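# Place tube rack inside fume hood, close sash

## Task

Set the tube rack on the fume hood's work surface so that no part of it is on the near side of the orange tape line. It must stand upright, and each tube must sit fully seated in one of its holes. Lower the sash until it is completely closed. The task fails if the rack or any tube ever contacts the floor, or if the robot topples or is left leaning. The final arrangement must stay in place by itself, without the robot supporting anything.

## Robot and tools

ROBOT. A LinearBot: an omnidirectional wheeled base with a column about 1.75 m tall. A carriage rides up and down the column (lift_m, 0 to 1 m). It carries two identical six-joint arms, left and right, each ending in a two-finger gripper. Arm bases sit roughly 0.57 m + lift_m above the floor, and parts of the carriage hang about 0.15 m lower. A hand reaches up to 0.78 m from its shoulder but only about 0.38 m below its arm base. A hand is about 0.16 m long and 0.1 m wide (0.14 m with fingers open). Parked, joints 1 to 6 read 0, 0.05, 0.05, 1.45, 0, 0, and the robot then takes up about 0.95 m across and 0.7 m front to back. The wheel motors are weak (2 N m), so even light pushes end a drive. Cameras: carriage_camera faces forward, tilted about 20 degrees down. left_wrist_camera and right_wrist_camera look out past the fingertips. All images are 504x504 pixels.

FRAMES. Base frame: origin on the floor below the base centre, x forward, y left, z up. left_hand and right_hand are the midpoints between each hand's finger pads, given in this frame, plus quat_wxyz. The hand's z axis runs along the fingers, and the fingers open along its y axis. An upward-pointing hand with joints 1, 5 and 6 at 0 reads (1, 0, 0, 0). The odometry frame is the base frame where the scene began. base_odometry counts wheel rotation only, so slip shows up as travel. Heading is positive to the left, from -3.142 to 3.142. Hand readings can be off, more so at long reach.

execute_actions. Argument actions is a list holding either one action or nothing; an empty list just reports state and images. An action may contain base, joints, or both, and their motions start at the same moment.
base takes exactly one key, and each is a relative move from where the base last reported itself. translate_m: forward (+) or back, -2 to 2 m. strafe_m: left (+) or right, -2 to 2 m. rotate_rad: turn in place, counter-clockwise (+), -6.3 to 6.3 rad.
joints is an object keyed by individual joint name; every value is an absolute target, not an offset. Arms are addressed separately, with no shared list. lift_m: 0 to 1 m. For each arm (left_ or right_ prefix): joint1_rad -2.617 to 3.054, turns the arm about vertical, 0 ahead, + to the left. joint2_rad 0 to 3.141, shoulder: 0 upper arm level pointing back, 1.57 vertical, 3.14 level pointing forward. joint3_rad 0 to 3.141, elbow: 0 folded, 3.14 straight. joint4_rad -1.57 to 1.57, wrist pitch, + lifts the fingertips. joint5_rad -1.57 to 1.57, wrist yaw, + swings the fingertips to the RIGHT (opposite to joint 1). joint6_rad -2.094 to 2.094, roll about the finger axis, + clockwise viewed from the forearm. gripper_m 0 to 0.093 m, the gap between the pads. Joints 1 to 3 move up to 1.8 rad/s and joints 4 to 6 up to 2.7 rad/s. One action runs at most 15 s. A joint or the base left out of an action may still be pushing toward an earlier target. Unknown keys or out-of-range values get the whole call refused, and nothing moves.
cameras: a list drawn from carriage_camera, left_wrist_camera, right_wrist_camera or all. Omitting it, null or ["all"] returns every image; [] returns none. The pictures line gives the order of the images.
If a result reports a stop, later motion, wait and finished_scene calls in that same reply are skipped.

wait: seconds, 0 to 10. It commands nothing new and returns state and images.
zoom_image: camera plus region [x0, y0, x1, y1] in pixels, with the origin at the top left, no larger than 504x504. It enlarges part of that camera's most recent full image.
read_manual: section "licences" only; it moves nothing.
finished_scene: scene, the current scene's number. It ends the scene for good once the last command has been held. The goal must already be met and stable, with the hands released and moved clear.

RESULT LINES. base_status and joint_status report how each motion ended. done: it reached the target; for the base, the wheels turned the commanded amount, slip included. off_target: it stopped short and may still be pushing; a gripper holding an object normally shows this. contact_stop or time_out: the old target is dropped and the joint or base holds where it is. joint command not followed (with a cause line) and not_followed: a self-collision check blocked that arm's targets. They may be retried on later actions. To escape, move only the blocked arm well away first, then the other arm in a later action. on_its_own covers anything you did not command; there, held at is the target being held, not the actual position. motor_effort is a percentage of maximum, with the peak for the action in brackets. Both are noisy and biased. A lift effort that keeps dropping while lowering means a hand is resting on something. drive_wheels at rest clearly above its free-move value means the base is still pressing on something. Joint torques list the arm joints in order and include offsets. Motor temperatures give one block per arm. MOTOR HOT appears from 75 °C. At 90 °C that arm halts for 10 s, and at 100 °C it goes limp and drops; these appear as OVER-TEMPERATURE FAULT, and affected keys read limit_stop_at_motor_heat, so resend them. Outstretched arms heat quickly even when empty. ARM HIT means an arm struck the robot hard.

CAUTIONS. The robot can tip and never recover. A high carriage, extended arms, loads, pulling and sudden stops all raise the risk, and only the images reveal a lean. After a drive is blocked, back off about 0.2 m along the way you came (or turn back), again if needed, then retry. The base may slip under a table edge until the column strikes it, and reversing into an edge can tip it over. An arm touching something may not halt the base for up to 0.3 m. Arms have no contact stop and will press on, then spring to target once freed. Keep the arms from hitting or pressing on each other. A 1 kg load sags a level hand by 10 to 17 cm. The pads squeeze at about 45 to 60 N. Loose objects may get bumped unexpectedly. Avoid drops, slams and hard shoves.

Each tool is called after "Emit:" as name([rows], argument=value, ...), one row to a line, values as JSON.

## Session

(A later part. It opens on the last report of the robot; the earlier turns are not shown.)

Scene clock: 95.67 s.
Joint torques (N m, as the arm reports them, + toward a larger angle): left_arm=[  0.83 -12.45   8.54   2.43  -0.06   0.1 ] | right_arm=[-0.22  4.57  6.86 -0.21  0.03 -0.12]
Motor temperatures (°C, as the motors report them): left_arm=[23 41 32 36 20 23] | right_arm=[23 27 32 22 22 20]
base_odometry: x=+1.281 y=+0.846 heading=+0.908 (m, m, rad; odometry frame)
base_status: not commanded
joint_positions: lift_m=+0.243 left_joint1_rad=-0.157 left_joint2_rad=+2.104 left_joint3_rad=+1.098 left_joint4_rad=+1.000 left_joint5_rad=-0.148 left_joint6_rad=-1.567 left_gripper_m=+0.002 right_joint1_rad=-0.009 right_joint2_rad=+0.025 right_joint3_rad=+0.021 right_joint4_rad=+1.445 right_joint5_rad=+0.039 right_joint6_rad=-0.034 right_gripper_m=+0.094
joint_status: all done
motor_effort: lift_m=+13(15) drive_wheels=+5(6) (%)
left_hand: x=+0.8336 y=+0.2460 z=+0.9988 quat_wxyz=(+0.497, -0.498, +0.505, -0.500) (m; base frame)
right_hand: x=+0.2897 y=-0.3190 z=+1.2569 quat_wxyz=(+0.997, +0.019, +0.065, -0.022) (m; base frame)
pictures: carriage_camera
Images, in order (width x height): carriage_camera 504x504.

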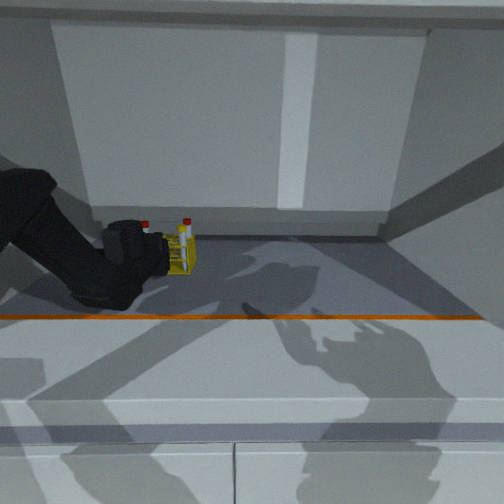

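Contact. Lower a few mm more and release.

Emit:
execute_actions([
  {"joints":{"lift_m":0.238}},
], cameras=[])

Emit:
execute_actions([
  {"joints":{"left_gripper_m":0.024}},
], cameras=["carriage_camera","left_wrist_camera"])

Scene clock: 97.70 s.
Joint torques (N m, as the arm reports them, + toward a larger angle): left_arm=[  0.98 -12.49   8.53   2.27  -0.03   0.04] | right_arm=[-0.12  4.65  6.6  -0.26  0.01 -0.07]
Motor temperatures (°C, as the motors report them): left_arm=[23 42 32 36 20 23] | right_arm=[23 27 32 22 22 20]
base_odometry: x=+1.281 y=+0.846 heading=+0.908 (m, m, rad; odometry frame)
base_status: not commanded
joint_positions: lift_m=+0.238 left_joint1_rad=-0.157 left_joint2_rad=+2.103 left_joint3_rad=+1.098 left_joint4_rad=+1.014 left_joint5_rad=-0.147 left_joint6_rad=-1.564 left_gripper_m=+0.002 right_joint1_rad=-0.009 right_joint2_rad=+0.025 right_joint3_rad=+0.021 right_joint4_rad=+1.445 right_joint5_rad=+0.039 right_joint6_rad=-0.034 right_gripper_m=+0.094
joint_status: all done
motor_effort: lift_m=+13(12) drive_wheels=+5(6) (%)
left_hand: x=+0.8335 y=+0.2459 z=+0.9981 quat_wxyz=(+0.501, -0.494, +0.501, -0.504) (m; base frame)
right_hand: x=+0.2897 y=-0.3190 z=+1.2520 quat_wxyz=(+0.997, +0.019, +0.065, -0.022) (m; base frame)
pictures: none
No camera images: the call's "cameras" was empty. Leave "cameras" out to get every camera's image.

Scene clock: 98.20 s.
Joint torques (N m, as the arm reports them, + toward a larger angle): left_arm=[  1.13 -12.44   8.62   2.28  -0.05   0.06] | right_arm=[-0.29  4.74  6.82 -0.21  0.02 -0.06]
Motor temperatures (°C, as the motors report them): left_arm=[23 42 32 36 20 23] | right_arm=[23 27 32 22 22 20]
base_odometry: x=+1.281 y=+0.846 heading=+0.908 (m, m, rad; odometry frame)
base_status: not commanded
joint_positions: lift_m=+0.238 left_joint1_rad=-0.157 left_joint2_rad=+2.103 left_joint3_rad=+1.098 left_joint4_rad=+1.013 left_joint5_rad=-0.147 left_joint6_rad=-1.564 left_gripper_m=+0.024 right_joint1_rad=-0.009 right_joint2_rad=+0.025 right_joint3_rad=+0.021 right_joint4_rad=+1.445 right_joint5_rad=+0.039 right_joint6_rad=-0.034 right_gripper_m=+0.094
joint_status: all done
motor_effort: lift_m=+13(13) drive_wheels=+5(5) (%)
left_hand: x=+0.8335 y=+0.2459 z=+0.9978 quat_wxyz=(+0.501, -0.494, +0.502, -0.504) (m; base frame)
right_hand: x=+0.2897 y=-0.3190 z=+1.2520 quat_wxyz=(+0.997, +0.019, +0.065, -0.022) (m; base frame)
pictures: carriage_camera, left_wrist_camera
Images, in order (width x height): carriage_camera 504x504, left_wrist_camera 504x504.

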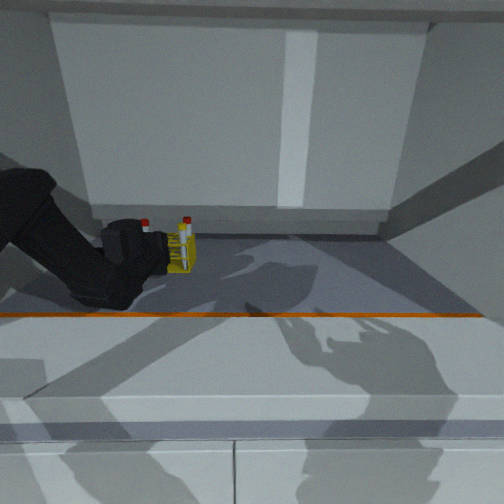

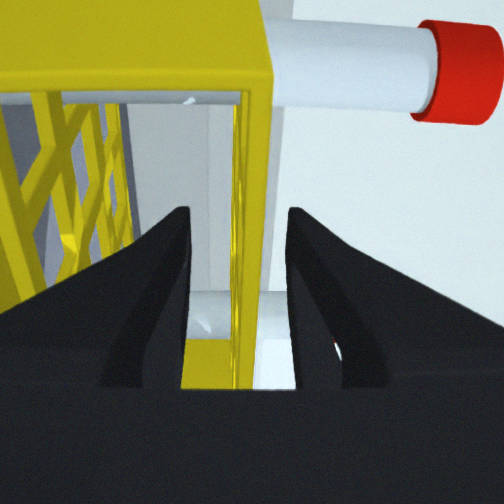

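Emit:
execute_actions([
  {"base":{"translate_m":-0.05},"joints":{"lift_m":0.245}},
], cameras=["carriage_camera","left_wrist_camera"])

Scene clock: 101.10 s.
Joint torques (N m, as the arm reports them, + toward a larger angle): left_arm=[  0.94 -12.31   8.52   2.29  -0.05   0.06] | right_arm=[-0.3   4.74  6.8  -0.19  0.06 -0.04]
Motor temperatures (°C, as the motors report them): left_arm=[23 42 32 35 20 23] | right_arm=[23 27 32 22 22 20]
base_odometry: x=+1.250 y=+0.806 heading=+0.908 (m, m, rad; odometry frame)
base_status: done
joint_positions: lift_m=+0.245 left_joint1_rad=-0.157 left_joint2_rad=+2.101 left_joint3_rad=+1.098 left_joint4_rad=+1.008 left_joint5_rad=-0.147 left_joint6_rad=-1.564 left_gripper_m=+0.024 right_joint1_rad=-0.009 right_joint2_rad=+0.025 right_joint3_rad=+0.021 right_joint4_rad=+1.444 right_joint5_rad=+0.039 right_joint6_rad=-0.034 right_gripper_m=+0.094
joint_status: all done
motor_effort: lift_m=+16(20) drive_wheels=+4(40) (%)
left_hand: x=+0.8334 y=+0.2459 z=+1.0042 quat_wxyz=(+0.500, -0.494, +0.503, -0.503) (m; base frame)
right_hand: x=+0.2899 y=-0.3191 z=+1.2585 quat_wxyz=(+0.997, +0.019, +0.065, -0.022) (m; base frame)
pictures: carriage_camera, left_wrist_camera
Images, in order (width x height): carriage_camera 504x504, left_wrist_camera 504x504.

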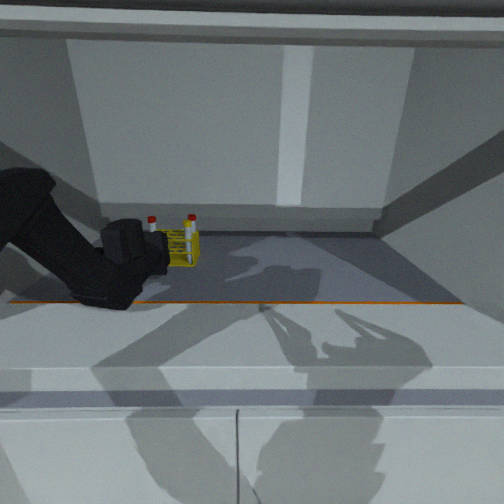

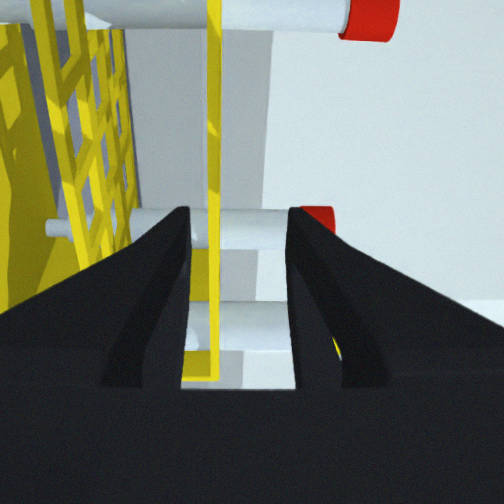

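Emit:
execute_actions([
  {"base":{"translate_m":-0.03}},
], cameras=[])

Emit:
execute_actions([
  {"base":{"translate_m":-0.42},"joints":{"lift_m":0.31,"right_joint4_rad":-0.3}},
], cameras=["carriage_camera"])

Scene clock: 112.87 s.
Joint torques (N m, as the arm reports them, + toward a larger angle): left_arm=[  0.82 -12.29   8.65   2.31  -0.05   0.06] | right_arm=[-0.13  4.41  6.51 -0.2   0.02 -0.09]
Motor temperatures (°C, as the motors report them): left_arm=[23 43 32 35 20 23] | right_arm=[23 27 33 22 22 20]
base_odometry: x=+1.231 y=+0.783 heading=+0.908 (m, m, rad; odometry frame)
base_status: done
joint_positions: lift_m=+0.245 left_joint1_rad=-0.157 left_joint2_rad=+2.101 left_joint3_rad=+1.098 left_joint4_rad=+1.008 left_joint5_rad=-0.147 left_joint6_rad=-1.564 left_gripper_m=+0.024 right_joint1_rad=-0.009 right_joint2_rad=+0.025 right_joint3_rad=+0.021 right_joint4_rad=+1.444 right_joint5_rad=+0.039 right_joint6_rad=-0.034 right_gripper_m=+0.094
joint_status: not commanded
motor_effort: lift_m=+17(17) drive_wheels=+8(33) (%)
left_hand: x=+0.8334 y=+0.2459 z=+1.0041 quat_wxyz=(+0.500, -0.495, +0.503, -0.503) (m; base frame)
right_hand: x=+0.2899 y=-0.3191 z=+1.2585 quat_wxyz=(+0.997, +0.019, +0.065, -0.022) (m; base frame)
pictures: none
No camera images: the call's "cameras" was empty. Leave "cameras" out to get every camera's image.

Scene clock: 115.87 s.
Joint torques (N m, as the arm reports them, + toward a larger angle): left_arm=[  1.07 -12.09   8.64   2.29  -0.04   0.06] | right_arm=[-0.12  2.32  8.83  1.92  0.06 -0.09]
Motor temperatures (°C, as the motors report them): left_arm=[23 43 32 35 20 23] | right_arm=[23 26 33 23 22 20]
base_odometry: x=+0.973 y=+0.451 heading=+0.908 (m, m, rad; odometry frame)
base_status: done
joint_positions: lift_m=+0.310 left_joint1_rad=-0.157 left_joint2_rad=+2.100 left_joint3_rad=+1.098 left_joint4_rad=+1.007 left_joint5_rad=-0.147 left_joint6_rad=-1.564 left_gripper_m=+0.024 right_joint1_rad=-0.009 right_joint2_rad=+0.025 right_joint3_rad=+0.021 right_joint4_rad=-0.291 right_joint5_rad=+0.039 right_joint6_rad=-0.034 right_gripper_m=+0.094
joint_status: all done
motor_effort: lift_m=+17(21) drive_wheels=-2(45) (%)
left_hand: x=+0.8334 y=+0.2460 z=+1.0696 quat_wxyz=(+0.500, -0.494, +0.502, -0.503) (m; base frame)
right_hand: x=+0.4931 y=-0.3209 z=+1.0085 quat_wxyz=(+0.595, +0.002, +0.803, -0.028) (m; base frame)
pictures: carriage_camera
Images, in order (width x height): carriage_camera 504x504.

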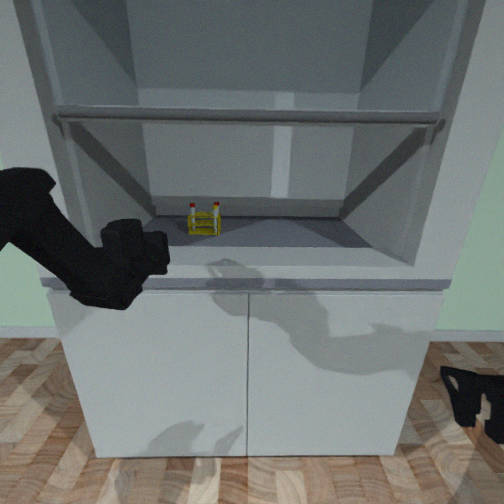

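Emit:
execute_actions([
  {"joints":{"lift_m":0.62,"left_joint1_rad":0,"left_joint2_rad":1.53,"left_joint3_rad":1.53,"left_joint4_rad":-1.2,"left_joint5_rad":0,"left_joint6_rad":1.57,"left_gripper_m":0.05,"right_joint1_rad":0,"right_joint2_rad":1.53,"right_joint3_rad":1.58,"right_joint4_rad":-1.2,"right_joint5_rad":0,"right_joint6_rad":-1.57,"right_gripper_m":0.05}},
])

Scene clock: 124.67 s.
Joint torques (N m, as the arm reports them, + toward a larger angle): left_arm=[-0.34 -6.01  7.88  1.17  0.09  0.07] | right_arm=[ 0.29 -6.13  8.65  0.93 -0.03 -0.08]
Motor temperatures (°C, as the motors report them): left_arm=[23 43 32 35 20 23] | right_arm=[23 26 34 25 22 20]
base_odometry: x=+0.973 y=+0.451 heading=+0.908 (m, m, rad; odometry frame)
base_status: not commanded
joint_positions: lift_m=+0.620 left_joint1_rad=+0.008 left_joint2_rad=+1.522 left_joint3_rad=+1.542 left_joint4_rad=-1.189 left_joint5_rad=-0.006 left_joint6_rad=+1.564 left_gripper_m=+0.050 right_joint1_rad=-0.007 right_joint2_rad=+1.514 right_joint3_rad=+1.568 right_joint4_rad=-1.185 right_joint5_rad=+0.005 right_joint6_rad=-1.565 right_gripper_m=+0.050
joint_status: all done
motor_effort: lift_m=+16(21) drive_wheels=+0(3) (%)
left_hand: x=+0.6036 y=+0.3158 z=+1.4261 quat_wxyz=(+0.139, +0.687, +0.698, +0.143) (m; base frame)
right_hand: x=+0.6078 y=-0.3152 z=+1.4385 quat_wxyz=(+0.153, -0.685, +0.695, -0.156) (m; base frame)
pictures: carriage_camera, left_wrist_camera, right_wrist_camera
Images, in order (width x height): carriage_camera 504x504, left_wrist_camera 504x504, right_wrist_camera 504x504.

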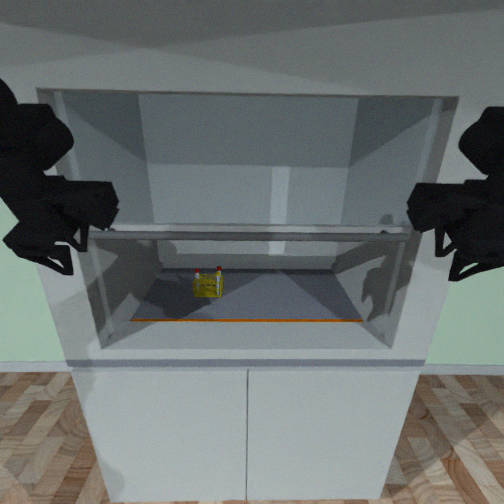

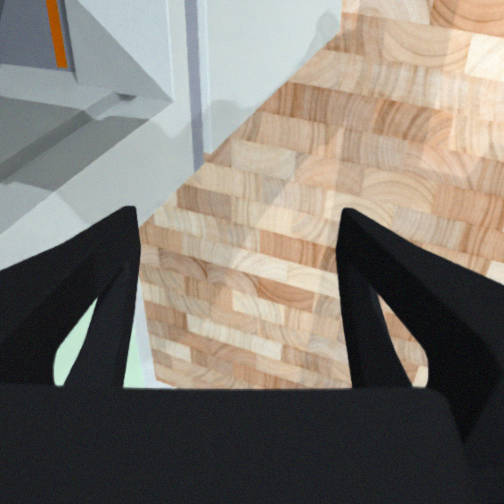

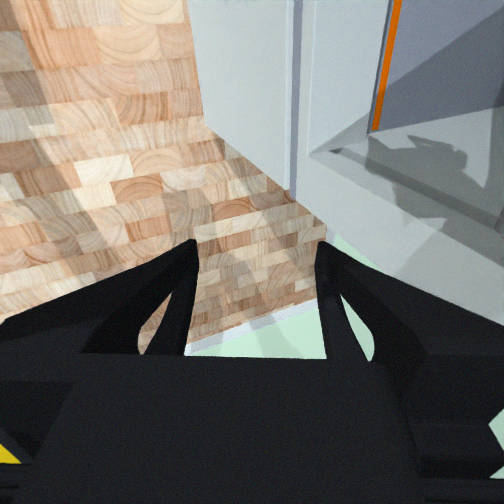

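Emit:
execute_actions([
  {"base":{"translate_m":0.26}},
])

Scene clock: 129.40 s.
Joint torques (N m, as the arm reports them, + toward a larger angle): left_arm=[-0.26 -6.08  7.87  1.18  0.09  0.07] | right_arm=[ 0.2  -6.69  8.57  0.9  -0.03 -0.13]
Motor temperatures (°C, as the motors report them): left_arm=[23 42 32 34 20 23] | right_arm=[23 27 35 25 22 20]
base_odometry: x=+1.133 y=+0.656 heading=+0.908 (m, m, rad; odometry frame)
base_status: done
joint_positions: lift_m=+0.620 left_joint1_rad=+0.008 left_joint2_rad=+1.522 left_joint3_rad=+1.542 left_joint4_rad=-1.191 left_joint5_rad=-0.004 left_joint6_rad=+1.564 left_gripper_m=+0.050 right_joint1_rad=-0.006 right_joint2_rad=+1.517 right_joint3_rad=+1.568 right_joint4_rad=-1.190 right_joint5_rad=+0.005 right_joint6_rad=-1.565 right_gripper_m=+0.050
joint_status: not commanded
motor_effort: lift_m=+16(16) drive_wheels=-4(31) (%)
left_hand: x=+0.6032 y=+0.3155 z=+1.4259 quat_wxyz=(+0.138, +0.688, +0.698, +0.142) (m; base frame)
right_hand: x=+0.6070 y=-0.3149 z=+1.4367 quat_wxyz=(+0.150, -0.686, +0.695, -0.153) (m; base frame)
pictures: carriage_camera, left_wrist_camera, right_wrist_camera
Images, in order (width x height): carriage_camera 504x504, left_wrist_camera 504x504, right_wrist_camera 504x504.

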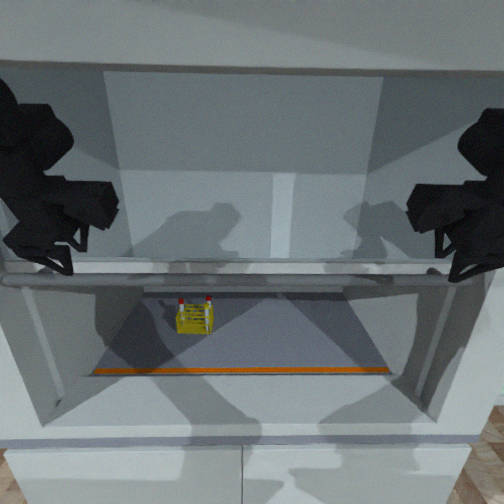

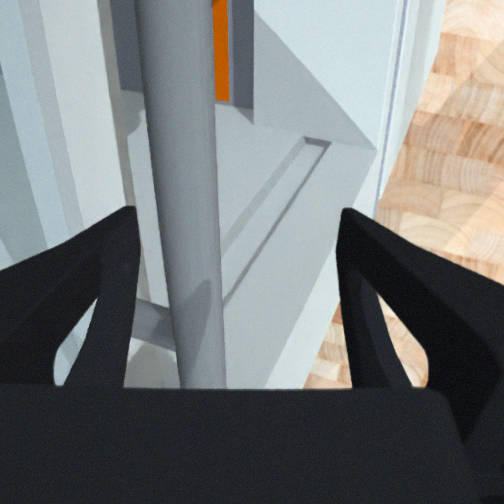

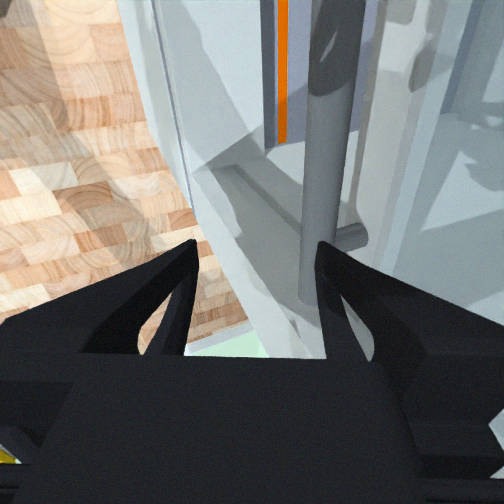

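Emit:
execute_actions([
  {"base":{"translate_m":0.04},"joints":{"lift_m":0.6}},
])

Scene clock: 134.57 s.
Joint torques (N m, as the arm reports them, + toward a larger angle): left_arm=[-0.31 -6.    7.91  1.24  0.07  0.07] | right_arm=[ 0.17 -6.85  8.52  0.98 -0.04 -0.13]
Motor temperatures (°C, as the motors report them): left_arm=[23 41 32 34 20 23] | right_arm=[23 27 35 25 22 20]
base_odometry: x=+1.158 y=+0.688 heading=+0.908 (m, m, rad; odometry frame)
base_status: done
joint_positions: lift_m=+0.600 left_joint1_rad=+0.008 left_joint2_rad=+1.522 left_joint3_rad=+1.542 left_joint4_rad=-1.196 left_joint5_rad=-0.004 left_joint6_rad=+1.564 left_gripper_m=+0.050 right_joint1_rad=-0.006 right_joint2_rad=+1.520 right_joint3_rad=+1.568 right_joint4_rad=-1.195 right_joint5_rad=+0.005 right_joint6_rad=-1.565 right_gripper_m=+0.050
joint_status: all done
motor_effort: lift_m=+14(14) drive_wheels=-3(42) (%)
left_hand: x=+0.6021 y=+0.3155 z=+1.4058 quat_wxyz=(+0.137, +0.688, +0.699, +0.140) (m; base frame)
right_hand: x=+0.6062 y=-0.3148 z=+1.4156 quat_wxyz=(+0.147, -0.687, +0.696, -0.150) (m; base frame)
pictures: carriage_camera, left_wrist_camera, right_wrist_camera
Images, in order (width x height): carriage_camera 504x504, left_wrist_camera 504x504, right_wrist_camera 504x504.

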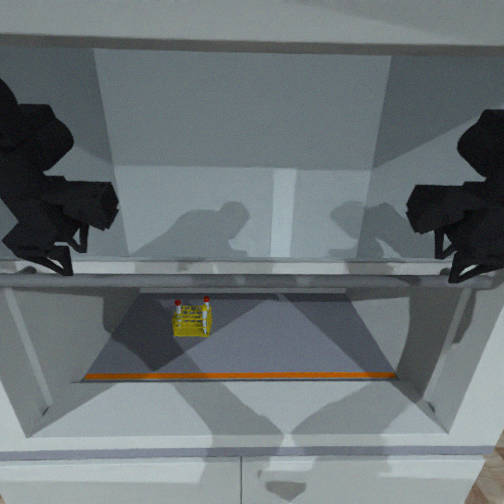

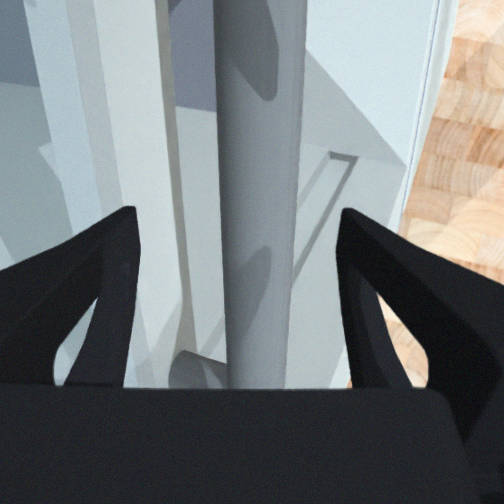

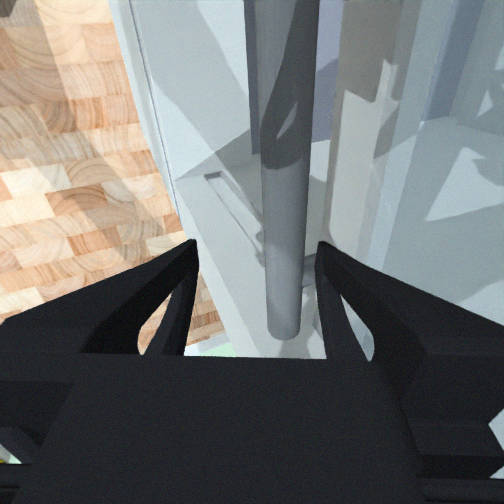

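Emit:
execute_actions([
  {"base":{"translate_m":0.01},"joints":{"lift_m":0.58,"right_joint4_rad":-1.12}},
])

Scene clock: 142.97 s.
Joint torques (N m, as the arm reports them, + toward a larger angle): left_arm=[-0.27 -6.27  7.82  1.27  0.07  0.07] | right_arm=[ 0.27 -7.01  8.8   1.26 -0.04 -0.08]
Motor temperatures (°C, as the motors report them): left_arm=[23 39 32 33 20 23] | right_arm=[23 28 35 25 22 20]
base_odometry: x=+1.164 y=+0.695 heading=+0.907 (m, m, rad; odometry frame)
base_status: done
joint_positions: lift_m=+0.580 left_joint1_rad=+0.008 left_joint2_rad=+1.522 left_joint3_rad=+1.542 left_joint4_rad=-1.199 left_joint5_rad=-0.004 left_joint6_rad=+1.564 left_gripper_m=+0.050 right_joint1_rad=-0.006 right_joint2_rad=+1.521 right_joint3_rad=+1.568 right_joint4_rad=-1.129 right_joint5_rad=+0.005 right_joint6_rad=-1.565 right_gripper_m=+0.050
joint_status: all done
motor_effort: lift_m=+13(14) drive_wheels=+5(42) (%)
left_hand: x=+0.6015 y=+0.3155 z=+1.3856 quat_wxyz=(+0.136, +0.688, +0.699, +0.139) (m; base frame)
right_hand: x=+0.6209 y=-0.3149 z=+1.4026 quat_wxyz=(+0.170, -0.682, +0.690, -0.173) (m; base frame)
pictures: carriage_camera, left_wrist_camera, right_wrist_camera
Images, in order (width x height): carriage_camera 504x504, left_wrist_camera 504x504, right_wrist_camera 504x504.

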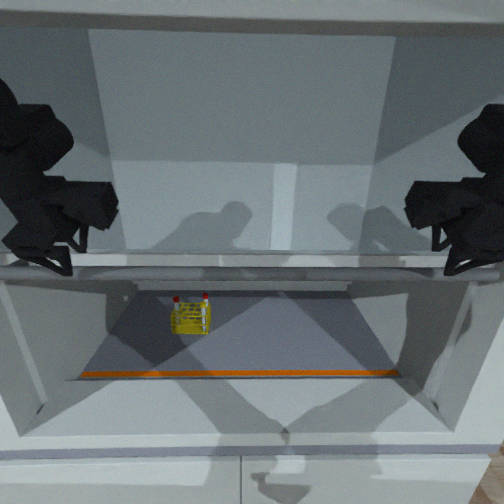

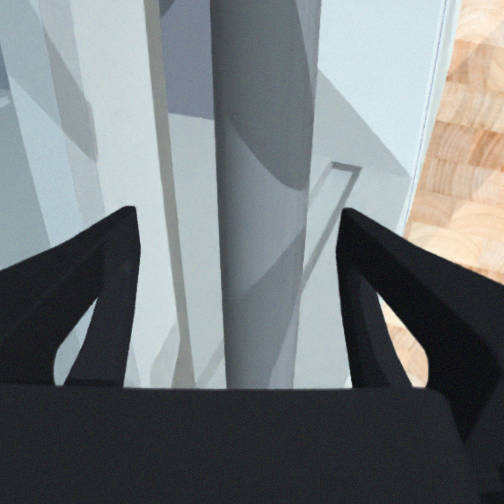

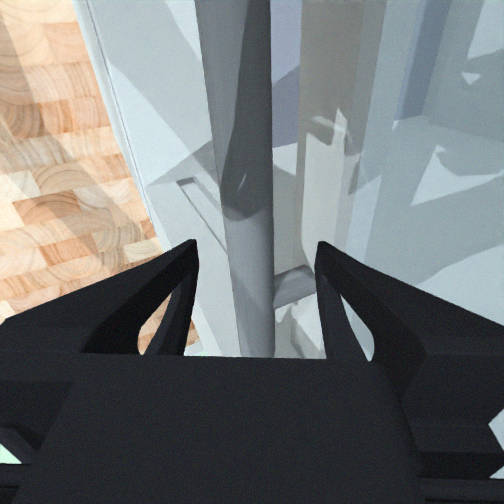

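Emit:
execute_actions([
  {"joints":{"left_gripper_m":0.018,"right_gripper_m":0.018}},
], cameras=[])

Emit:
execute_actions([
  {"joints":{"lift_m":0.555}},
])

Scene clock: 150.90 s.
Joint torques (N m, as the arm reports them, + toward a larger angle): left_arm=[-0.31 -6.01  7.83  1.28  0.08  0.07] | right_arm=[ 0.15 -7.1   8.85  1.26 -0.02 -0.12]
Motor temperatures (°C, as the motors report them): left_arm=[23 38 32 33 20 23] | right_arm=[23 28 36 25 22 20]
base_odometry: x=+1.164 y=+0.695 heading=+0.907 (m, m, rad; odometry frame)
base_status: not commanded
joint_positions: lift_m=+0.580 left_joint1_rad=+0.008 left_joint2_rad=+1.522 left_joint3_rad=+1.542 left_joint4_rad=-1.199 left_joint5_rad=-0.004 left_joint6_rad=+1.564 left_gripper_m=+0.018 right_joint1_rad=-0.006 right_joint2_rad=+1.521 right_joint3_rad=+1.568 right_joint4_rad=-1.129 right_joint5_rad=+0.005 right_joint6_rad=-1.565 right_gripper_m=+0.018
joint_status: all done
motor_effort: lift_m=+14(14) drive_wheels=+4(4) (%)
left_hand: x=+0.6015 y=+0.3155 z=+1.3856 quat_wxyz=(+0.136, +0.688, +0.699, +0.139) (m; base frame)
right_hand: x=+0.6209 y=-0.3149 z=+1.4026 quat_wxyz=(+0.170, -0.682, +0.690, -0.173) (m; base frame)
pictures: none
No camera images: the call's "cameras" was empty. Leave "cameras" out to get every camera's image.

Scene clock: 151.50 s.
Joint torques (N m, as the arm reports them, + toward a larger angle): left_arm=[-0.27 -3.43  6.9   1.38  0.05  0.06] | right_arm=[ 0.17 -6.91  8.42  1.09 -0.04 -0.14]
Motor temperatures (°C, as the motors report them): left_arm=[23 38 32 33 20 23] | right_arm=[23 28 36 25 22 20]
base_odometry: x=+1.164 y=+0.695 heading=+0.907 (m, m, rad; odometry frame)
base_status: not commanded
joint_positions: lift_m=+0.556 left_joint1_rad=+0.008 left_joint2_rad=+1.498 left_joint3_rad=+1.551 left_joint4_rad=-1.201 left_joint5_rad=-0.003 left_joint6_rad=+1.564 left_gripper_m=+0.018 right_joint1_rad=-0.005 right_joint2_rad=+1.519 right_joint3_rad=+1.572 right_joint4_rad=-1.109 right_joint5_rad=+0.005 right_joint6_rad=-1.566 right_gripper_m=+0.018
joint_status: all done
motor_effort: lift_m=+12(13) drive_wheels=+7(7) (%)
left_hand: x=+0.5997 y=+0.3154 z=+1.3718 quat_wxyz=(+0.147, +0.686, +0.697, +0.150) (m; base frame)
right_hand: x=+0.6255 y=-0.3148 z=+1.3823 quat_wxyz=(+0.178, -0.680, +0.688, -0.182) (m; base frame)
pictures: carriage_camera, left_wrist_camera, right_wrist_camera
Images, in order (width x height): carriage_camera 504x504, left_wrist_camera 504x504, right_wrist_camera 504x504.

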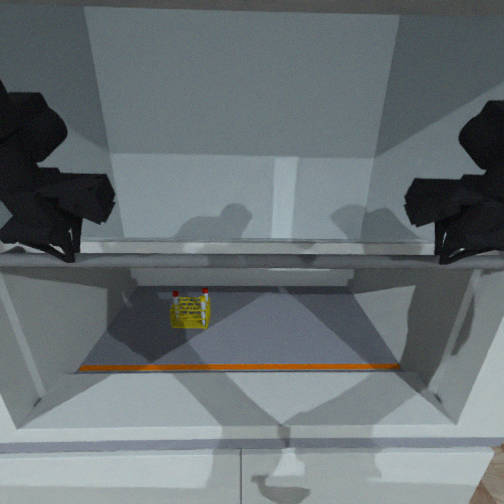

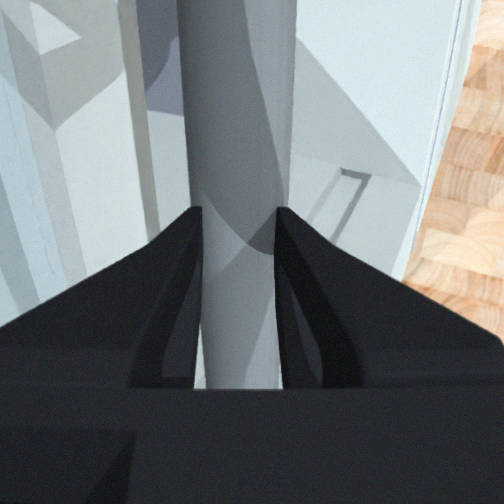

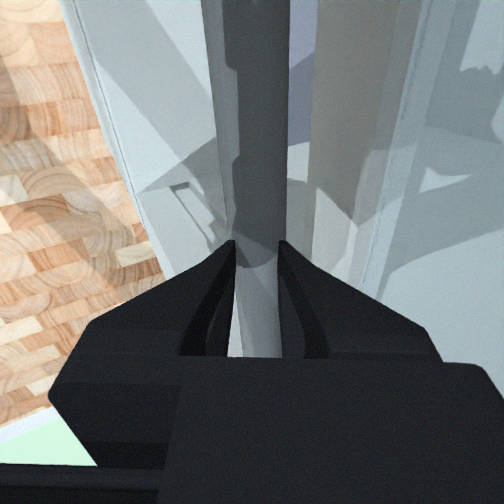

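Both cradled. Push down further.

Emit:
execute_actions([
  {"joints":{"lift_m":0.5}},
])

Scene clock: 153.17 s.
Joint torques (N m, as the arm reports them, + toward a larger angle): left_arm=[-0.32  0.37  3.4   1.5   0.07  0.06] | right_arm=[ 0.26 -3.76  4.89  1.27 -0.01 -0.07]
Motor temperatures (°C, as the motors report them): left_arm=[23 38 32 33 20 23] | right_arm=[23 28 36 25 22 20]
base_odometry: x=+1.164 y=+0.695 heading=+0.907 (m, m, rad; odometry frame)
base_status: not commanded
joint_positions: lift_m=+0.501 left_joint1_rad=+0.008 left_joint2_rad=+1.456 left_joint3_rad=+1.588 left_joint4_rad=-1.202 left_joint5_rad=-0.003 left_joint6_rad=+1.564 left_gripper_m=+0.018 right_joint1_rad=-0.005 right_joint2_rad=+1.487 right_joint3_rad=+1.614 right_joint4_rad=-1.115 right_joint5_rad=+0.004 right_joint6_rad=-1.568 right_gripper_m=+0.018
joint_status: all done
motor_effort: lift_m=+11(12) drive_wheels=+12(17) (%)
left_hand: x=+0.5996 y=+0.3154 z=+1.3431 quat_wxyz=(+0.174, +0.680, +0.690, +0.176) (m; base frame)
right_hand: x=+0.6254 y=-0.3147 z=+1.3532 quat_wxyz=(+0.201, -0.674, +0.681, -0.205) (m; base frame)
pictures: carriage_camera, left_wrist_camera, right_wrist_camera
Images, in order (width x height): carriage_camera 504x504, left_wrist_camera 504x504, right_wrist_camera 504x504.

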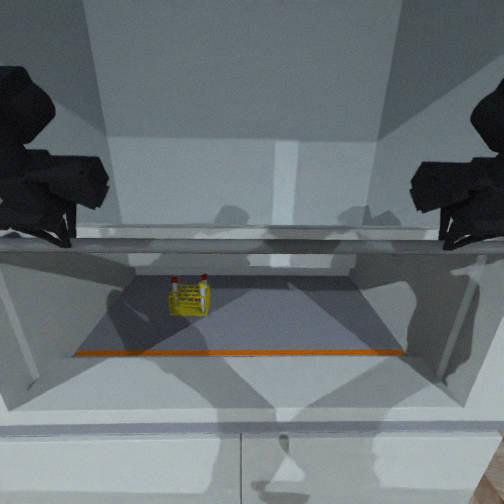

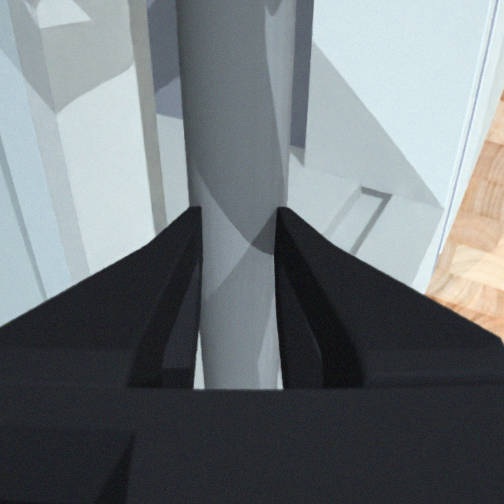

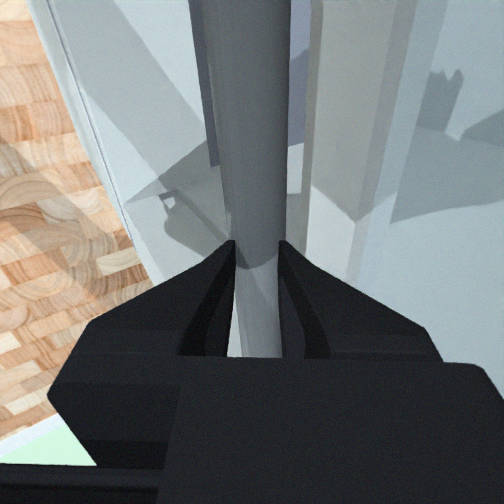

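Emit:
execute_actions([
  {"joints":{"lift_m":0.36}},
], cameras=["carriage_camera"])

Scene clock: 156.80 s.
Joint torques (N m, as the arm reports them, + toward a larger angle): left_arm=[-0.31 -4.96  7.19  1.41  0.12  0.07] | right_arm=[ 0.22 -7.69  6.42  1.2  -0.04 -0.05]
Motor temperatures (°C, as the motors report them): left_arm=[23 37 32 33 20 23] | right_arm=[23 28 36 26 22 20]
base_odometry: x=+1.164 y=+0.695 heading=+0.907 (m, m, rad; odometry frame)
base_status: not commanded
joint_positions: lift_m=+0.360 left_joint1_rad=+0.008 left_joint2_rad=+1.512 left_joint3_rad=+1.548 left_joint4_rad=-1.209 left_joint5_rad=-0.003 left_joint6_rad=+1.564 left_gripper_m=+0.018 right_joint1_rad=-0.005 right_joint2_rad=+1.526 right_joint3_rad=+1.597 right_joint4_rad=-1.125 right_joint5_rad=+0.005 right_joint6_rad=-1.571 right_gripper_m=+0.018
joint_status: all done
motor_effort: lift_m=+13(13) drive_wheels=+7(23) (%)
left_hand: x=+0.5992 y=+0.3153 z=+1.1705 quat_wxyz=(+0.139, +0.688, +0.698, +0.141) (m; base frame)
right_hand: x=+0.6265 y=-0.3148 z=+1.1916 quat_wxyz=(+0.178, -0.681, +0.686, -0.183) (m; base frame)
pictures: carriage_camera
Images, in order (width x height): carriage_camera 504x504.

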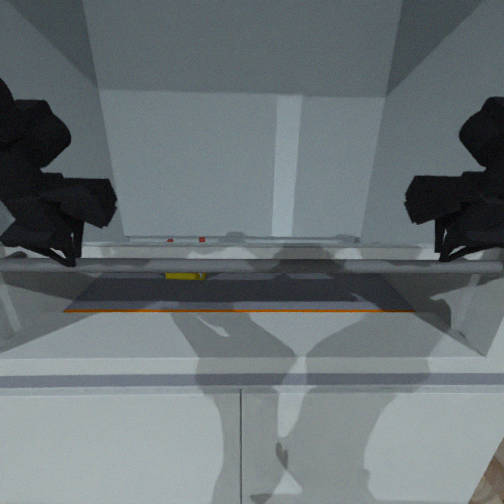

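Emit:
execute_actions([
  {"joints":{"lift_m":0.26}},
])

Scene clock: 159.20 s.
Joint torques (N m, as the arm reports them, + toward a larger angle): left_arm=[-0.31 -0.9   4.45  1.52  0.04  0.06] | right_arm=[ 0.23 -5.33  5.32  1.25 -0.06 -0.04]
Motor temperatures (°C, as the motors report them): left_arm=[23 36 32 33 20 23] | right_arm=[23 28 35 26 22 20]
base_odometry: x=+1.164 y=+0.695 heading=+0.907 (m, m, rad; odometry frame)
base_status: not commanded
joint_positions: lift_m=+0.261 left_joint1_rad=+0.008 left_joint2_rad=+1.469 left_joint3_rad=+1.578 left_joint4_rad=-1.205 left_joint5_rad=-0.003 left_joint6_rad=+1.564 left_gripper_m=+0.018 right_joint1_rad=-0.005 right_joint2_rad=+1.503 right_joint3_rad=+1.609 right_joint4_rad=-1.122 right_joint5_rad=+0.005 right_joint6_rad=-1.571 right_gripper_m=+0.018
joint_status: all done
motor_effort: lift_m=+11(12) drive_wheels=+13(20) (%)
left_hand: x=+0.5994 y=+0.3153 z=+1.0950 quat_wxyz=(+0.165, +0.682, +0.693, +0.167) (m; base frame)
right_hand: x=+0.6257 y=-0.3148 z=+1.1050 quat_wxyz=(+0.192, -0.678, +0.682, -0.196) (m; base frame)
pictures: carriage_camera, left_wrist_camera, right_wrist_camera
Images, in order (width x height): carriage_camera 504x504, left_wrist_camera 504x504, right_wrist_camera 504x504.

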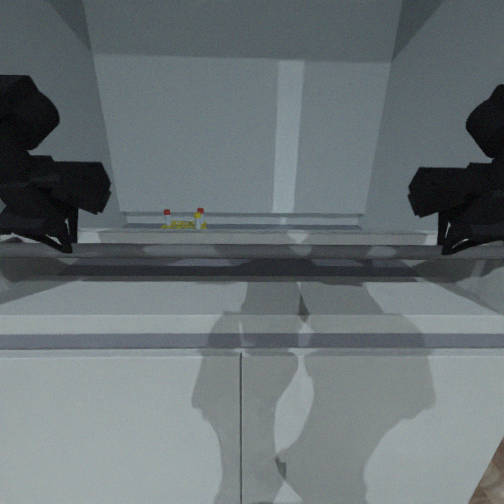

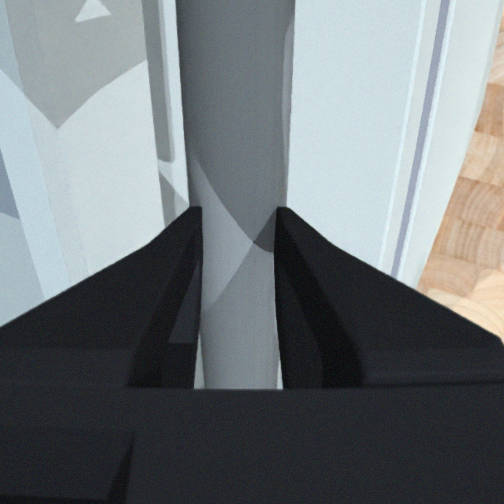

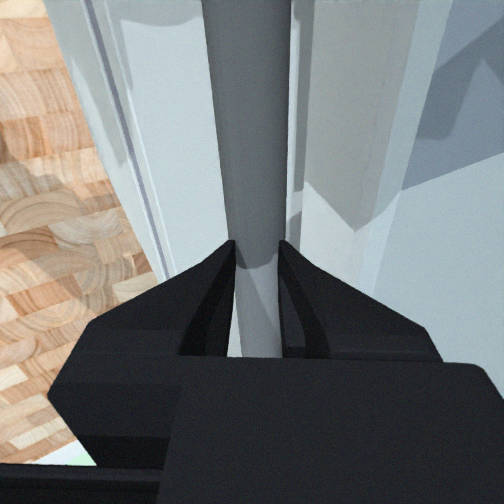

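Emit:
execute_actions([
  {"joints":{"lift_m":0.215}},
], cameras=["carriage_camera"])

Scene clock: 161.47 s.
Joint torques (N m, as the arm reports them, + toward a larger angle): left_arm=[-0.29  0.36  3.64  1.52  0.07  0.06] | right_arm=[ 0.25 -3.97  4.41  1.23 -0.01 -0.05]
Motor temperatures (°C, as the motors report them): left_arm=[23 36 31 33 20 23] | right_arm=[23 28 35 26 22 20]
base_odometry: x=+1.164 y=+0.695 heading=+0.907 (m, m, rad; odometry frame)
base_status: not commanded
joint_positions: lift_m=+0.216 left_joint1_rad=+0.008 left_joint2_rad=+1.457 left_joint3_rad=+1.587 left_joint4_rad=-1.201 left_joint5_rad=-0.003 left_joint6_rad=+1.564 left_gripper_m=+0.018 right_joint1_rad=-0.005 right_joint2_rad=+1.491 right_joint3_rad=+1.619 right_joint4_rad=-1.119 right_joint5_rad=+0.005 right_joint6_rad=-1.571 right_gripper_m=+0.018
joint_status: all done
motor_effort: lift_m=+11(11) drive_wheels=+13(18) (%)
left_hand: x=+0.5997 y=+0.3153 z=+1.0575 quat_wxyz=(+0.174, +0.680, +0.690, +0.176) (m; base frame)
right_hand: x=+0.6257 y=-0.3148 z=+1.0678 quat_wxyz=(+0.200, -0.675, +0.680, -0.204) (m; base frame)
pictures: carriage_camera
Images, in order (width x height): carriage_camera 504x504.

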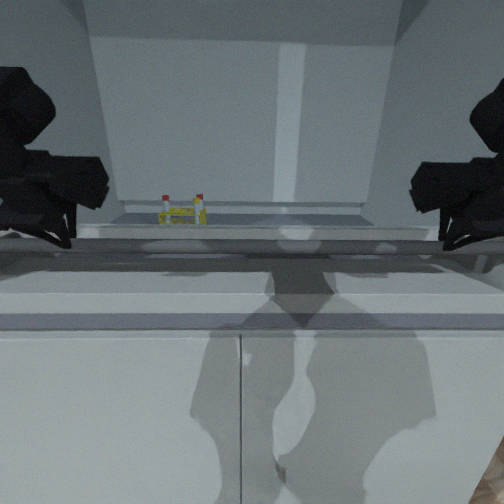

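Emit:
execute_actions([
  {"joints":{"lift_m":0.19}},
], cameras=[])

Emit:
execute_actions([
  {"joints":{"lift_m":0.17}},
], cameras=["carriage_camera"])

Scene clock: 163.90 s.
Joint torques (N m, as the arm reports them, + toward a larger angle): left_arm=[-0.32  1.06  3.07  1.56  0.03  0.06] | right_arm=[ 0.14 -3.31  4.51  1.24 -0.02 -0.03]
Motor temperatures (°C, as the motors report them): left_arm=[23 35 31 33 20 23] | right_arm=[23 28 35 26 22 20]
base_odometry: x=+1.164 y=+0.695 heading=+0.907 (m, m, rad; odometry frame)
base_status: not commanded
joint_positions: lift_m=+0.191 left_joint1_rad=+0.008 left_joint2_rad=+1.451 left_joint3_rad=+1.592 left_joint4_rad=-1.199 left_joint5_rad=-0.003 left_joint6_rad=+1.564 left_gripper_m=+0.018 right_joint1_rad=-0.005 right_joint2_rad=+1.483 right_joint3_rad=+1.619 right_joint4_rad=-1.113 right_joint5_rad=+0.005 right_joint6_rad=-1.571 right_gripper_m=+0.018
joint_status: all done
motor_effort: lift_m=+11(11) drive_wheels=+13(18) (%)
left_hand: x=+0.5999 y=+0.3153 z=+1.0368 quat_wxyz=(+0.178, +0.679, +0.689, +0.181) (m; base frame)
right_hand: x=+0.6257 y=-0.3148 z=+1.0468 quat_wxyz=(+0.205, -0.674, +0.678, -0.209) (m; base frame)
pictures: none
No camera images: the call's "cameras" was empty. Leave "cameras" out to get every camera's image.

Scene clock: 164.60 s.
Joint torques (N m, as the arm reports them, + toward a larger angle): left_arm=[-0.31  1.37  2.96  1.54  0.07  0.06] | right_arm=[ 0.25 -3.11  4.42  1.25 -0.04 -0.04]
Motor temperatures (°C, as the motors report them): left_arm=[23 35 31 33 20 23] | right_arm=[23 28 35 26 22 20]
base_odometry: x=+1.164 y=+0.695 heading=+0.907 (m, m, rad; odometry frame)
base_status: not commanded
joint_positions: lift_m=+0.171 left_joint1_rad=+0.008 left_joint2_rad=+1.449 left_joint3_rad=+1.593 left_joint4_rad=-1.199 left_joint5_rad=-0.003 left_joint6_rad=+1.564 left_gripper_m=+0.018 right_joint1_rad=-0.005 right_joint2_rad=+1.481 right_joint3_rad=+1.619 right_joint4_rad=-1.111 right_joint5_rad=+0.005 right_joint6_rad=-1.571 right_gripper_m=+0.018
joint_status: all done
motor_effort: lift_m=+11(11) drive_wheels=+14(20) (%)
left_hand: x=+0.5999 y=+0.3153 z=+1.0176 quat_wxyz=(+0.179, +0.678, +0.689, +0.182) (m; base frame)
right_hand: x=+0.6257 y=-0.3148 z=+1.0277 quat_wxyz=(+0.206, -0.674, +0.678, -0.210) (m; base frame)
pictures: carriage_camera
Images, in order (width x height): carriage_camera 504x504.

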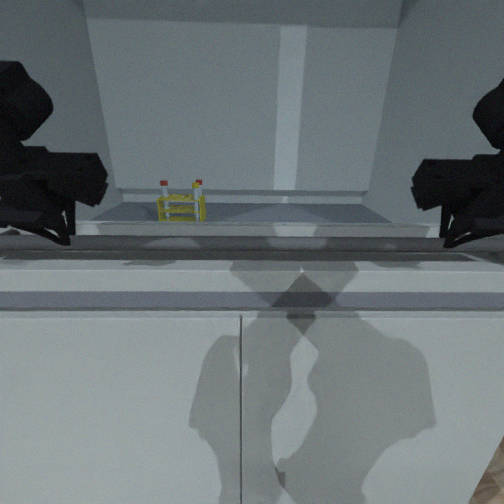

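Emit:
execute_actions([
  {"joints":{"lift_m":0.155}},
], cameras=[])

Emit:
execute_actions([
  {"joints":{"lift_m":0.14}},
], cameras=["carriage_camera"])

Scene clock: 166.73 s.
Joint torques (N m, as the arm reports them, + toward a larger angle): left_arm=[-0.33  1.25  2.5   1.58  0.06  0.06] | right_arm=[ 0.29 -2.61  4.64  1.25 -0.07 -0.04]
Motor temperatures (°C, as the motors report them): left_arm=[23 35 31 33 20 23] | right_arm=[23 28 35 26 22 20]
base_odometry: x=+1.164 y=+0.695 heading=+0.907 (m, m, rad; odometry frame)
base_status: not commanded
joint_positions: lift_m=+0.156 left_joint1_rad=+0.008 left_joint2_rad=+1.449 left_joint3_rad=+1.599 left_joint4_rad=-1.201 left_joint5_rad=-0.003 left_joint6_rad=+1.564 left_gripper_m=+0.018 right_joint1_rad=-0.005 right_joint2_rad=+1.478 right_joint3_rad=+1.619 right_joint4_rad=-1.109 right_joint5_rad=+0.005 right_joint6_rad=-1.571 right_gripper_m=+0.018
joint_status: all done
motor_effort: lift_m=+11(11) drive_wheels=+16(23) (%)
left_hand: x=+0.6001 y=+0.3153 z=+1.0043 quat_wxyz=(+0.180, +0.678, +0.689, +0.183) (m; base frame)
right_hand: x=+0.6258 y=-0.3148 z=+1.0140 quat_wxyz=(+0.208, -0.673, +0.678, -0.212) (m; base frame)
pictures: none
No camera images: the call's "cameras" was empty. Leave "cameras" out to get every camera's image.

Scene clock: 167.37 s.
Joint torques (N m, as the arm reports them, + toward a larger angle): left_arm=[-0.24  2.21  2.23  1.58  0.12  0.06] | right_arm=[ 0.28 -1.68  4.43  1.17  0.   -0.01]
Motor temperatures (°C, as the motors report them): left_arm=[23 35 31 33 20 23] | right_arm=[23 28 35 26 22 20]
base_odometry: x=+1.164 y=+0.695 heading=+0.907 (m, m, rad; odometry frame)
base_status: not commanded
joint_positions: lift_m=+0.141 left_joint1_rad=+0.008 left_joint2_rad=+1.441 left_joint3_rad=+1.602 left_joint4_rad=-1.196 left_joint5_rad=-0.003 left_joint6_rad=+1.564 left_gripper_m=+0.018 right_joint1_rad=-0.005 right_joint2_rad=+1.469 right_joint3_rad=+1.619 right_joint4_rad=-1.101 right_joint5_rad=+0.005 right_joint6_rad=-1.571 right_gripper_m=+0.018
joint_status: all done
motor_effort: lift_m=+10(11) drive_wheels=+15(23) (%)
left_hand: x=+0.6002 y=+0.3153 z=+0.9936 quat_wxyz=(+0.186, +0.677, +0.687, +0.188) (m; base frame)
right_hand: x=+0.6259 y=-0.3148 z=+1.0032 quat_wxyz=(+0.213, -0.671, +0.676, -0.218) (m; base frame)
pictures: carriage_camera
Images, in order (width x height): carriage_camera 504x504.

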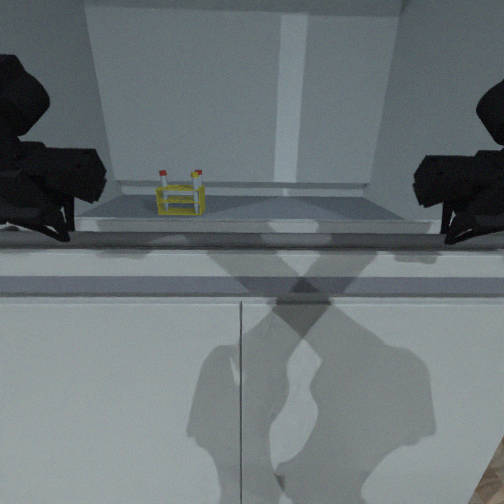

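Emit:
execute_actions([
  {"joints":{"lift_m":0.125}},
], cameras=["left_wrist_camera"])

Scene clock: 169.03 s.
Joint torques (N m, as the arm reports them, + toward a larger angle): left_arm=[-0.31  4.13  1.48  1.45  0.06  0.06] | right_arm=[ 0.28  0.3   3.96  1.05 -0.03 -0.03]
Motor temperatures (°C, as the motors report them): left_arm=[23 35 31 33 20 23] | right_arm=[23 27 35 26 22 20]
base_odometry: x=+1.164 y=+0.695 heading=+0.907 (m, m, rad; odometry frame)
base_status: not commanded
joint_positions: lift_m=+0.126 left_joint1_rad=+0.008 left_joint2_rad=+1.421 left_joint3_rad=+1.610 left_joint4_rad=-1.181 left_joint5_rad=-0.003 left_joint6_rad=+1.564 left_gripper_m=+0.018 right_joint1_rad=-0.005 right_joint2_rad=+1.449 right_joint3_rad=+1.624 right_joint4_rad=-1.085 right_joint5_rad=+0.005 right_joint6_rad=-1.571 right_gripper_m=+0.018
joint_status: all done
motor_effort: lift_m=+9(9) drive_wheels=+21(23) (%)
left_hand: x=+0.6013 y=+0.3153 z=+0.9902 quat_wxyz=(+0.200, +0.672, +0.683, +0.203) (m; base frame)
right_hand: x=+0.6264 y=-0.3148 z=+0.9999 quat_wxyz=(+0.227, -0.667, +0.671, -0.232) (m; base frame)
pictures: left_wrist_camera
Images, in order (width x height): left_wrist_camera 504x504.

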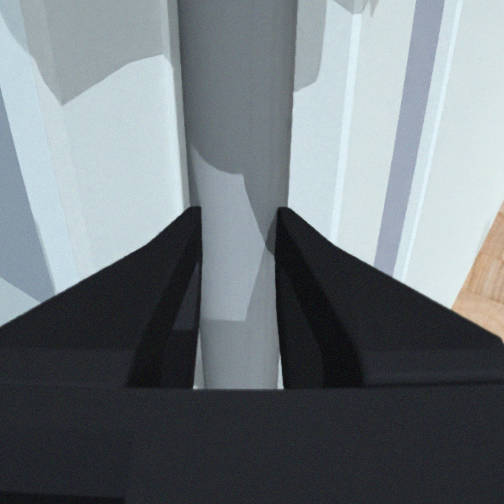

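Emit:
execute_actions([
  {"joints":{"lift_m":0.24}},
], cameras=[])

Emit:
execute_actions([
  {"base":{"translate_m":-0.35}},
], cameras=["carriage_camera"])

Scene clock: 171.83 s.
Joint torques (N m, as the arm reports them, + toward a larger angle): left_arm=[-0.31 -6.35  7.77  1.26  0.07  0.07] | right_arm=[ 0.14 -7.57  6.26  1.11 -0.08 -0.05]
Motor temperatures (°C, as the motors report them): left_arm=[23 34 31 33 20 23] | right_arm=[23 27 34 26 22 20]
base_odometry: x=+1.164 y=+0.695 heading=+0.907 (m, m, rad; odometry frame)
base_status: not commanded
joint_positions: lift_m=+0.240 left_joint1_rad=+0.008 left_joint2_rad=+1.525 left_joint3_rad=+1.542 left_joint4_rad=-1.202 left_joint5_rad=-0.003 left_joint6_rad=+1.564 left_gripper_m=+0.018 right_joint1_rad=-0.005 right_joint2_rad=+1.527 right_joint3_rad=+1.597 right_joint4_rad=-1.119 right_joint5_rad=+0.005 right_joint6_rad=-1.571 right_gripper_m=+0.018
joint_status: all done
motor_effort: lift_m=+17(19) drive_wheels=+4(22) (%)
left_hand: x=+0.6013 y=+0.3153 z=+1.0443 quat_wxyz=(+0.135, +0.689, +0.699, +0.137) (m; base frame)
right_hand: x=+0.6280 y=-0.3148 z=+1.0718 quat_wxyz=(+0.180, -0.681, +0.685, -0.185) (m; base frame)
pictures: none
No camera images: the call's "cameras" was empty. Leave "cameras" out to get every camera's image.

Scene clock: 174.60 s.
Joint torques (N m, as the arm reports them, + toward a larger angle): left_arm=[-0.3  -6.42  7.77  1.28  0.07  0.07] | right_arm=[ 0.24 -7.7   6.2   1.2  -0.03 -0.04]
Motor temperatures (°C, as the motors report them): left_arm=[23 34 31 32 20 23] | right_arm=[23 28 34 26 22 20]
base_odometry: x=+0.949 y=+0.420 heading=+0.907 (m, m, rad; odometry frame)
base_status: done
joint_positions: lift_m=+0.240 left_joint1_rad=+0.008 left_joint2_rad=+1.525 left_joint3_rad=+1.542 left_joint4_rad=-1.200 left_joint5_rad=-0.002 left_joint6_rad=+1.564 left_gripper_m=+0.018 right_joint1_rad=-0.005 right_joint2_rad=+1.527 right_joint3_rad=+1.597 right_joint4_rad=-1.119 right_joint5_rad=+0.003 right_joint6_rad=-1.571 right_gripper_m=+0.018
joint_status: not commanded
motor_effort: lift_m=+17(17) drive_wheels=-3(48) (%)
left_hand: x=+0.6017 y=+0.3152 z=+1.0445 quat_wxyz=(+0.136, +0.689, +0.699, +0.137) (m; base frame)
right_hand: x=+0.6280 y=-0.3143 z=+1.0718 quat_wxyz=(+0.181, -0.681, +0.685, -0.184) (m; base frame)
pictures: carriage_camera
Images, in order (width x height): carriage_camera 504x504.

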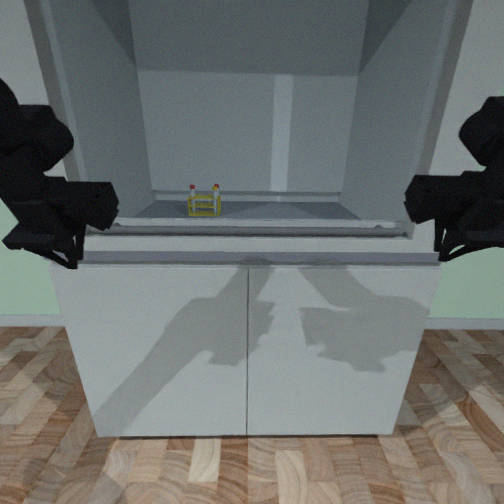

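Emit:
zoom_image(camera="carriage_camera", region=[120, 160, 300, 270])

Region (120, 160, 300, 270) of carriage_camera's 504x504 image, scaled by 2.800, with more detail than that image has.

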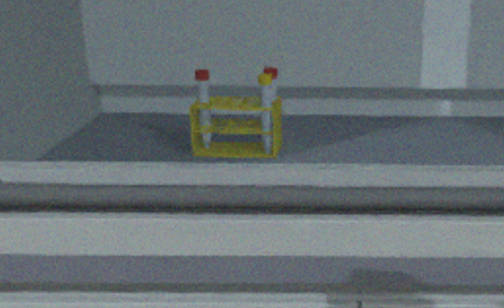

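Emit:
finished_scene(scene=2)

The scene is finished: the task was done.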